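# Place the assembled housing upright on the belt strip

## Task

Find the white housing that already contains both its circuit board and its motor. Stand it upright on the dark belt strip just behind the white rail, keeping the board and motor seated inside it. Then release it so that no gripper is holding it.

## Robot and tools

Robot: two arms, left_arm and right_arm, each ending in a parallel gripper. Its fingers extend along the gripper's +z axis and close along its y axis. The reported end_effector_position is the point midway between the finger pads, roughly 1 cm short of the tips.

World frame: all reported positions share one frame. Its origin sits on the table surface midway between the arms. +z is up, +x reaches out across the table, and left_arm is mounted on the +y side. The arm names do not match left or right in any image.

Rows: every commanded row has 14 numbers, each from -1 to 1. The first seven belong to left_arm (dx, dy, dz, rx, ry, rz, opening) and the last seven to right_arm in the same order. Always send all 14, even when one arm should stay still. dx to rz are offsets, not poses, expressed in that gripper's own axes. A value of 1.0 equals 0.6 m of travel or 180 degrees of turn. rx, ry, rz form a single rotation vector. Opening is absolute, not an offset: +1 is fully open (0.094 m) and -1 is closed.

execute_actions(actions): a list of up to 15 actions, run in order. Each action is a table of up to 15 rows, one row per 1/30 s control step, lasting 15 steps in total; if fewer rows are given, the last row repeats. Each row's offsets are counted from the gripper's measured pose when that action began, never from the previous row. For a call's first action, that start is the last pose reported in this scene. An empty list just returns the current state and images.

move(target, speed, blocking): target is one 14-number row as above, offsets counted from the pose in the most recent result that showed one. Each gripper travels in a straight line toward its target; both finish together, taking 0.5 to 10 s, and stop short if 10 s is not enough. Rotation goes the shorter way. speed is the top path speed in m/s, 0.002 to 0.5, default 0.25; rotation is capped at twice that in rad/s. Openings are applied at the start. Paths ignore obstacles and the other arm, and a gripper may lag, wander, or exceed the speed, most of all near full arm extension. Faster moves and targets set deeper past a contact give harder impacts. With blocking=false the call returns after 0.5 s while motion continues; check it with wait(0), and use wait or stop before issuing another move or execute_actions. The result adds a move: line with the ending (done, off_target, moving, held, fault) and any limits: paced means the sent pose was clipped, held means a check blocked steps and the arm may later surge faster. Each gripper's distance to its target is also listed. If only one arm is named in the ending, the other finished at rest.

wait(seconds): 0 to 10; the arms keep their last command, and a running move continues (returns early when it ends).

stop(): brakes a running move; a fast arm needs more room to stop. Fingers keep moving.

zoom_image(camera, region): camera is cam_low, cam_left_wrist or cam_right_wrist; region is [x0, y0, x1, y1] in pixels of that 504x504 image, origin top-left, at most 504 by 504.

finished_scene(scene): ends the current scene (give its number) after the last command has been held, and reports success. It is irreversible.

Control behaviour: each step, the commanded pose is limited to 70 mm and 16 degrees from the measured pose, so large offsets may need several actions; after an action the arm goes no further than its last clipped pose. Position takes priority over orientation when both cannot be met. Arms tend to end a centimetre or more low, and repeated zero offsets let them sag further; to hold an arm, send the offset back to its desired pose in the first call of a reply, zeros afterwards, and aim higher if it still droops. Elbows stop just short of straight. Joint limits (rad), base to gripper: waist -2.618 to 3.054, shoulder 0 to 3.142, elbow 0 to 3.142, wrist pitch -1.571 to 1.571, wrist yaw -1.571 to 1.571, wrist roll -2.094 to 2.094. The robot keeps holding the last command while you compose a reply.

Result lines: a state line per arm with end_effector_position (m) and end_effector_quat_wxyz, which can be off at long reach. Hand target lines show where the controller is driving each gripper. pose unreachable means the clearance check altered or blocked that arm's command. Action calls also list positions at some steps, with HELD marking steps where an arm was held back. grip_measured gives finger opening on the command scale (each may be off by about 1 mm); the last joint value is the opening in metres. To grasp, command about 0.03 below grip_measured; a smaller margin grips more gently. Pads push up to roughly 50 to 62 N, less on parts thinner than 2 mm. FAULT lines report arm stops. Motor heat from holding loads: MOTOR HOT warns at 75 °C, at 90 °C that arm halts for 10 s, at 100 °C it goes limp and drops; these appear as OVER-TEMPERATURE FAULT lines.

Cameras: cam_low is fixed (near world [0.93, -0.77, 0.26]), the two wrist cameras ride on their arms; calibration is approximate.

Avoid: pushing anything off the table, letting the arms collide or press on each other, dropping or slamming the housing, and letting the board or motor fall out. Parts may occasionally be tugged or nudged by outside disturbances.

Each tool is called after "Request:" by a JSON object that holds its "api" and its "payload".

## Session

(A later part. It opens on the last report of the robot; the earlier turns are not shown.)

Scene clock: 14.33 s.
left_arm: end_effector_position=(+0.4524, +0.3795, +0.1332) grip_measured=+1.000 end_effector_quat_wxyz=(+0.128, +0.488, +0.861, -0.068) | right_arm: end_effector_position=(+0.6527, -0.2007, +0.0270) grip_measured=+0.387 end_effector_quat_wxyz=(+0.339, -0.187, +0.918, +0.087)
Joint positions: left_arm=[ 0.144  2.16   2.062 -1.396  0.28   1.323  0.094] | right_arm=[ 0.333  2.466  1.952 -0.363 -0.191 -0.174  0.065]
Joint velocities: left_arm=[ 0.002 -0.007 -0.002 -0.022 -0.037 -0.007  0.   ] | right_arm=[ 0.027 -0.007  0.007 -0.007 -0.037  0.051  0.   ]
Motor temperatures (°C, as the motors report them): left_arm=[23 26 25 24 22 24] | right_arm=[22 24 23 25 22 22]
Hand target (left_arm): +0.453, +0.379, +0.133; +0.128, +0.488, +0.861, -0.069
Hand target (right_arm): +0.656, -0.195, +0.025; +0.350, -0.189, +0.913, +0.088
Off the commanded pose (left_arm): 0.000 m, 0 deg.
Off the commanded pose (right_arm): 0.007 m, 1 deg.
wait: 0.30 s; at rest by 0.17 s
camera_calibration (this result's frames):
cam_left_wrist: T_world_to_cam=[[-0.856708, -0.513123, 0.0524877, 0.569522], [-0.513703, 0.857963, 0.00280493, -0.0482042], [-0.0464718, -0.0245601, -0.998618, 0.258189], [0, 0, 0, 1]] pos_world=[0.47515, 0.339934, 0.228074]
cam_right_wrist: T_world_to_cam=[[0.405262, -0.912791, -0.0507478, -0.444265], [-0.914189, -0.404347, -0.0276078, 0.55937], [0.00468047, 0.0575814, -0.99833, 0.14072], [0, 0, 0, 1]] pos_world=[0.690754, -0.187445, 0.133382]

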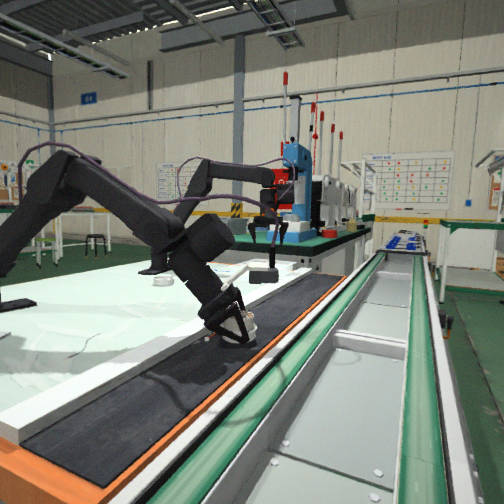

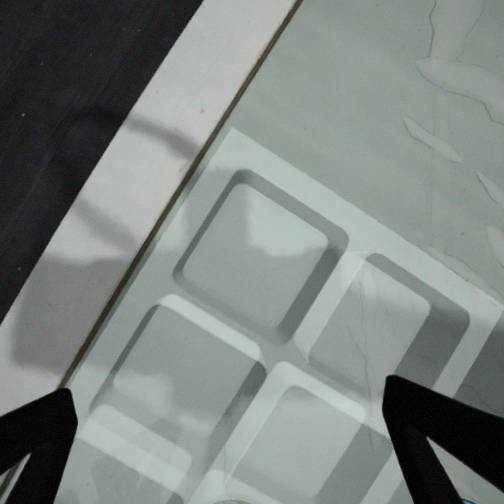

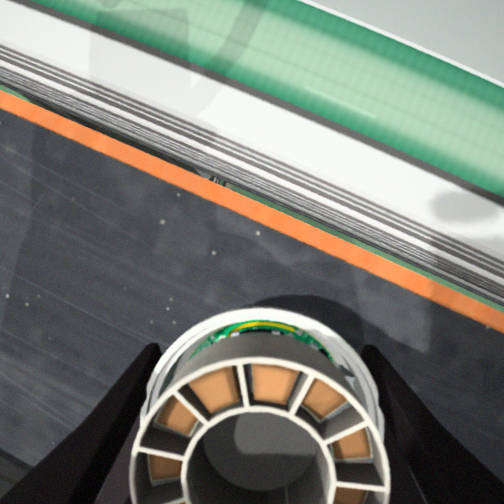

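Request:
{"api": "execute_actions", "payload": {"actions": [[[0,0,0,0,0,0,1,-0.003,0.007,0.009,0,-0.007,0,0.355],[0,0,0,0,0,0,1,-0.0015,0.007,0.010,0,-0.0065,0,0.355],[0,0,0,0,0,0,1,0,0.007,0.011,0,-0.006,0,0.355],[0,0,0,0,0,0,1,0.001,0.007,0.012,0,-0.005,0,0.355],[0,0,0,0,0,0,1,0.0025,0.007,0.013,0,-0.0045,0,0.355],[0,0,0,0,0,0,1,0.004,0.007,0.014,0,-0.004,0,0.355],[0,0,0,0,0,0,1,0.005,0.007,0.015,0,-0.0035,0,0.355],[0,0,0,0,0,0,1,0.006,0.007,0.016,0,-0.003,0,0.355],[0,0,0,0,0,0,1,0.007,0.007,0.017,0,-0.002,0,0.355],[0,0,0,0,0,0,1,0.008,0.007,0.018,0,-0.0015,0,0.355],[0,0,0,0,0,0,1,0.009,0.007,0.019,0,-0.001,0,0.355],[0,0,0,0,0,0,1,0.0105,0.007,0.020,0,-0.0005,0,0.355],[0,0,0,0,0,0,1,0.0115,0.007,0.021,0,0,0,0.355]]]}}

Request:
{"api": "wait", "payload": {"seconds": 0.2}}

Request:
{"api": "zoom_image", "payload": {"camera": "cam_low", "region": [170, 260, 300, 380]}}

Scene clock: 15.20 s.
left_arm: end_effector_position=(+0.4523, +0.3799, +0.1331) grip_measured=+1.000 end_effector_quat_wxyz=(+0.127, +0.488, +0.861, -0.067) | right_arm: end_effector_position=(+0.6538, -0.2012, +0.0216) grip_measured=+0.387 end_effector_quat_wxyz=(+0.338, -0.185, +0.919, +0.086)
Joint positions: left_arm=[ 0.144  2.16   2.062 -1.396  0.278  1.323  0.094] | right_arm=[ 0.333  2.477  1.952 -0.353 -0.187 -0.171  0.065]
Joint velocities: left_arm=[-0.012  0.017 -0.007  0.022 -0.022 -0.081  0.   ] | right_arm=[ 0.002  0.022  0.002  0.022  0.022  0.007 -0.   ]
Motor temperatures (°C, as the motors report them): left_arm=[23 26 25 24 22 24] | right_arm=[22 24 23 25 22 22]
Hand target (left_arm): +0.452, +0.380, +0.133; +0.128, +0.488, +0.861, -0.068
Hand target (right_arm): +0.653, -0.195, +0.013; +0.339, -0.187, +0.918, +0.087
Off the commanded pose (left_arm): 0.000 m, 0 deg.
Off the commanded pose (right_arm): 0.010 m, 0 deg.
Step readings (end_effector_position):
0: left_arm (+0.4524, +0.3795, +0.1332) | right_arm (+0.6530, -0.2007, +0.0272)
1: left_arm (+0.4524, +0.3796, +0.1332) | right_arm (+0.6531, -0.2007, +0.0272)
2: left_arm (+0.4524, +0.3796, +0.1331) | right_arm (+0.6531, -0.2007, +0.0273)
4: left_arm (+0.4523, +0.3797, +0.1331) | right_arm (+0.6532, -0.2008, +0.0273)
8: left_arm (+0.4523, +0.3798, +0.1331) | right_arm (+0.6533, -0.2010, +0.0261)
15: end_effector_position above
camera_calibration (this result's frames):
cam_left_wrist: T_world_to_cam=[[-0.856582, -0.513388, 0.0519522, 0.569743], [-0.513852, 0.857864, 0.00502316, -0.0487733], [-0.0471468, -0.022393, -0.998637, 0.257566], [0, 0, 0, 1]] pos_world=[0.475113, 0.340108, 0.22786]
cam_right_wrist: T_world_to_cam=[[0.400581, -0.914872, -0.0504462, -0.442791], [-0.916255, -0.399771, -0.0256812, 0.562195], [0.0033281, 0.056509, -0.998397, 0.136003], [0, 0, 0, 1]] pos_world=[0.692035, -0.188034, 0.127886]

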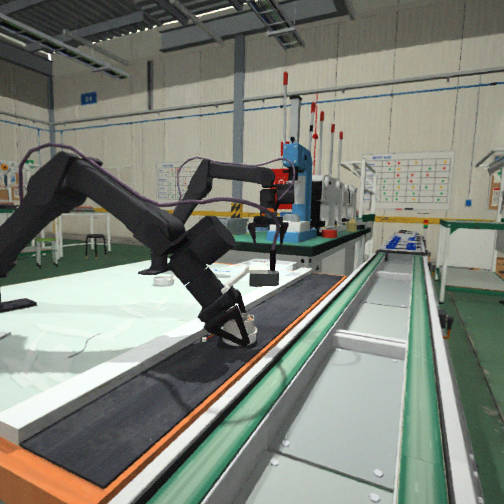

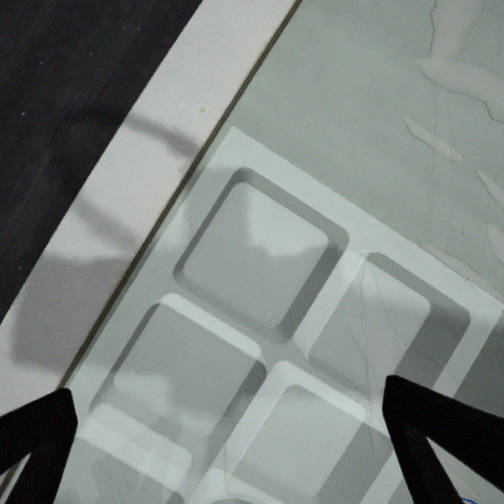

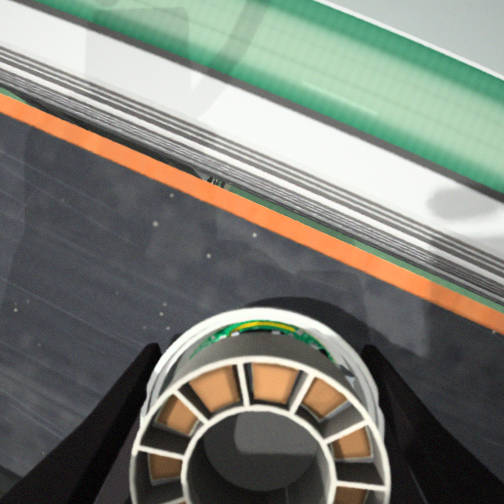

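Scene clock: 15.40 s.
left_arm: end_effector_position=(+0.4523, +0.3799, +0.1331) grip_measured=+1.000 end_effector_quat_wxyz=(+0.127, +0.488, +0.861, -0.067) | right_arm: end_effector_position=(+0.6539, -0.2012, +0.0216) grip_measured=+0.387 end_effector_quat_wxyz=(+0.339, -0.185, +0.919, +0.086)
Joint positions: left_arm=[ 0.144  2.16   2.062 -1.396  0.278  1.323  0.094] | right_arm=[ 0.333  2.477  1.952 -0.353 -0.187 -0.171  0.065]
Joint velocities: left_arm=[-0.002  0.007  0.007 -0.037 -0.11  -0.022  0.   ] | right_arm=[-0.007  0.002  0.017  0.007  0.022 -0.037 -0.001]
Motor temperatures (°C, as the motors report them): left_arm=[23 26 25 24 22 24] | right_arm=[22 25 23 25 22 22]
Hand target (left_arm): +0.452, +0.379, +0.133; +0.128, +0.488, +0.861, -0.068
Hand target (right_arm): +0.653, -0.195, +0.013; +0.339, -0.187, +0.918, +0.087
Off the commanded pose (left_arm): 0.000 m, 0 deg.
Off the commanded pose (right_arm): 0.010 m, 0 deg.
wait: 0.20 s; at rest by 0.17 s
camera_calibration (this result's frames):
cam_left_wrist: T_world_to_cam=[[-0.856582, -0.513388, 0.0519522, 0.569743], [-0.513852, 0.857864, 0.00502316, -0.0487733], [-0.0471468, -0.022393, -0.998637, 0.257566], [0, 0, 0, 1]] pos_world=[0.475113, 0.340108, 0.22786]
cam_right_wrist: T_world_to_cam=[[0.4006, -0.914869, -0.0503507, -0.44282], [-0.916246, -0.399769, -0.0260505, 0.562269], [0.00370413, 0.0565694, -0.998392, 0.135828], [0, 0, 0, 1]] pos_world=[0.692067, -0.188029, 0.127961]

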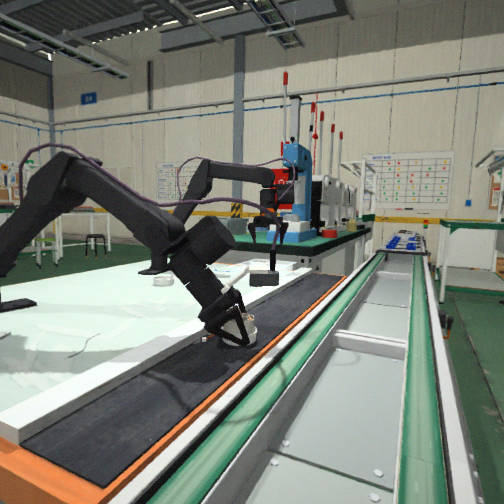

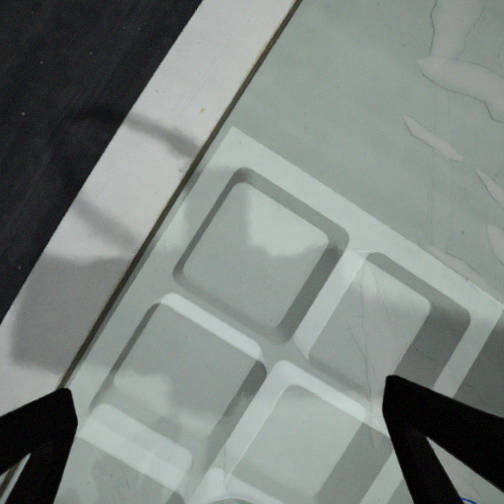

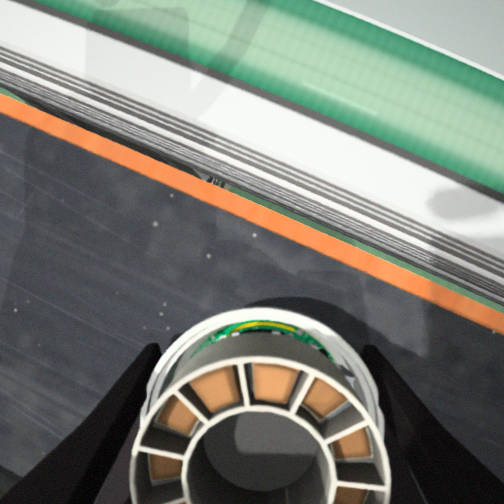

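Region (170, 260, 300, 380) of cam_low's 504x504 image, scaled by 3.877, with more detail than that image has; it fills the top 465 rows of this view, and the rest is white.

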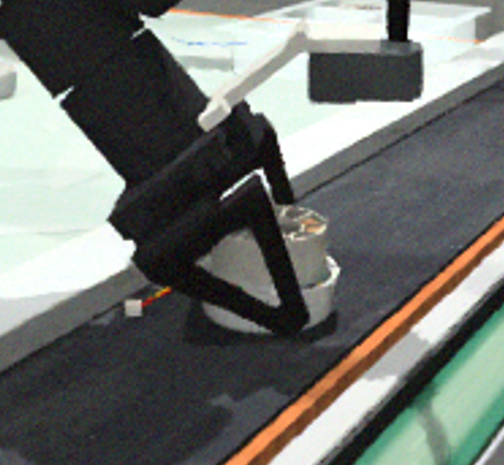

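Landed (same +5 mm as scene 1). Release and lift.

Request:
{"api": "execute_actions", "payload": {"actions": [[[0,0,0,0,0,0,1,0.003,0,0.004,0,0,0,0.38],[0,0,0,0,0,0,1,0.003,0,0.004,0,0,0,0.40],[0,0,0,0,0,0,1,0,0,0,0,0,0,0.45],[0,0,0,0,0,0,1,0,0,0,0,0,0,0.6],[0,0,0,0,0,0,1,0,0,0,0,0,0,0.8],[0,0,0,0,0,0,1,0,0,0,0,0,0,0.9],[0,0,0,0,0,0,1,0,0,0,0,0,0,0.9],[0,0,0,0,0,0,1,-0.004,0,-0.005,0,0,0,0.9],[0,0,0,0,0,0,1,-0.008,0,-0.011,0,0,0,0.9],[0,0,0,0,0,0,1,-0.013,0,-0.018,0,0,0,0.9],[0,0,0,0,0,0,1,-0.018,0,-0.026,0,0,0,0.9],[0,0,0,0,0,0,1,-0.024,0,-0.035,0,0,0,0.9],[0,0,0,0,0,0,1,-0.030,0,-0.045,0,0,0,0.9],[0,0,0,0,0,0,1,-0.036,0,-0.055,0,0,0,0.9],[0,0,0,0,0,0,1,-0.042,0,-0.065,0,0,0,0.9]],[[0,0,0,0,0,0,1,-0.035,0,-0.055,0,0,0,0.9],[0,0,0,0,0,0,1,-0.04,0,-0.063,0,0,0,0.9],[0,0,0,0,0,0,1,-0.045,0,-0.071,0,0,0,0.9],[0,0,0,0,0,0,1,-0.05,0,-0.079,0,0,0,0.9],[0,0,0,0,0,0,1,-0.055,0,-0.086,0,0,0,0.9],[0,0,0,0,0,0,1,-0.059,0,-0.092,0,0,0,0.9],[0,0,0,0,0,0,1,-0.062,0,-0.097,0,0,0,0.9],[0,0,0,0,0,0,1,-0.064,0,-0.10,0,0,0,0.9]]]}}

Request:
{"api": "zoom_image", "payload": {"camera": "cam_low", "region": [170, 260, 300, 380]}}

Scene clock: 16.77 s.
left_arm: end_effector_position=(+0.4521, +0.3806, +0.1329) grip_measured=+1.000 end_effector_quat_wxyz=(+0.125, +0.488, +0.861, -0.066) | right_arm: end_effector_position=(+0.6410, -0.2033, +0.0836) grip_measured=+0.897 end_effector_quat_wxyz=(+0.326, -0.185, +0.923, +0.086)
Joint positions: left_arm=[ 0.144  2.16   2.062 -1.396  0.274  1.323  0.094] | right_arm=[ 0.333  2.379  2.041 -0.567 -0.187 -0.171  0.089]
Joint velocities: left_arm=[-0.002  0.007  0.002 -0.022  0.007  0.037  0.   ] | right_arm=[-0.017 -0.012 -0.022 -0.066 -0.007 -0.007 -0.001]
Motor temperatures (°C, as the motors report them): left_arm=[23 26 25 24 22 24] | right_arm=[22 25 23 25 22 22]
Hand target (left_arm): +0.452, +0.380, +0.133; +0.126, +0.488, +0.861, -0.067
Hand target (right_arm): +0.640, -0.208, +0.095; +0.326, -0.185, +0.923, +0.086
Off the commanded pose (left_arm): 0.000 m, 0 deg.
Off the commanded pose (right_arm): 0.013 m, 0 deg.
Step readings (end_effector_position; steps 1 to 15: 1st action; 16 to 30: 2nd action):
0: left_arm (+0.4523, +0.3799, +0.1331) | right_arm (+0.6539, -0.2012, +0.0216)
1: left_arm (+0.4523, +0.3799, +0.1330) | right_arm (+0.6539, -0.2012, +0.0216)
2: left_arm (+0.4522, +0.3800, +0.1330) | right_arm (+0.6539, -0.2012, +0.0216)
4: left_arm (+0.4522, +0.3801, +0.1330) | right_arm (+0.6539, -0.2012, +0.0216)
8: left_arm (+0.4522, +0.3802, +0.1330) | right_arm (+0.6539, -0.2012, +0.0216)
15: left_arm (+0.4522, +0.3802, +0.1330) | right_arm (+0.6468, -0.2023, +0.0249)
16: left_arm (+0.4522, +0.3802, +0.1330) | right_arm (+0.6444, -0.2027, +0.0268)
17: left_arm (+0.4522, +0.3803, +0.1329) | right_arm (+0.6420, -0.2031, +0.0296)
19: left_arm (+0.4521, +0.3804, +0.1329) | right_arm (+0.6393, -0.2036, +0.0378)
23: left_arm (+0.4521, +0.3805, +0.1329) | right_arm (+0.6392, -0.2036, +0.0615)
30: end_effector_position above
camera_calibration (this result's frames):
cam_left_wrist: T_world_to_cam=[[-0.856352, -0.513871, 0.0509688, 0.570148], [-0.514121, 0.85767, 0.00908959, -0.0498128], [-0.0483853, -0.0184202, -0.998659, 0.25642], [0, 0, 0, 1]] pos_world=[0.475045, 0.340429, 0.227469]
cam_right_wrist: T_world_to_cam=[[0.399757, -0.914882, -0.0564383, -0.435388], [-0.916356, -0.400365, -0.000584412, 0.549078], [-0.0220613, 0.0519512, -0.998406, 0.213454], [0, 0, 0, 1]] pos_world=[0.681909, -0.189586, 0.188862]

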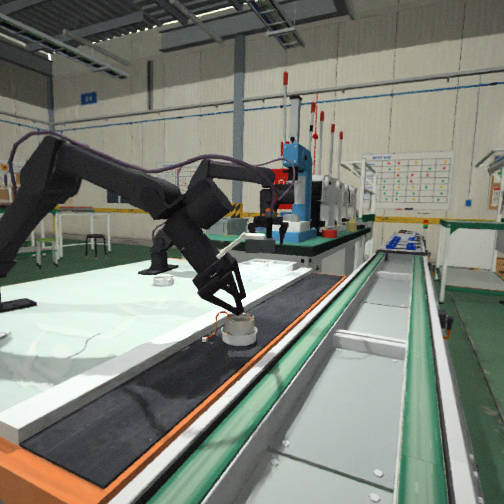

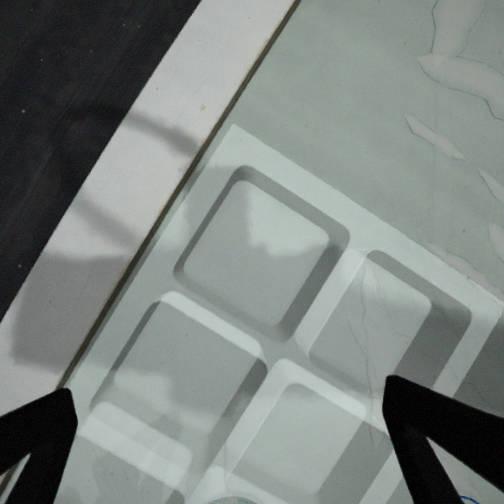

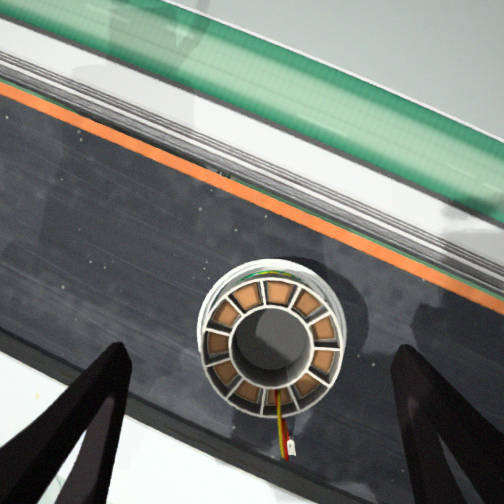

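Region (170, 260, 300, 380) of cam_low's 504x504 image, scaled by 3.877, with more detail than that image has; it fills the top 465 rows of this view, and the rest is white.

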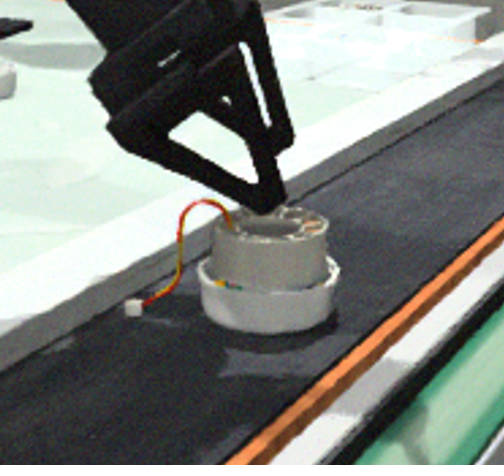

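Request:
{"api": "finished_scene", "payload": {"scene": 2}}

The scene is finished: the task was done.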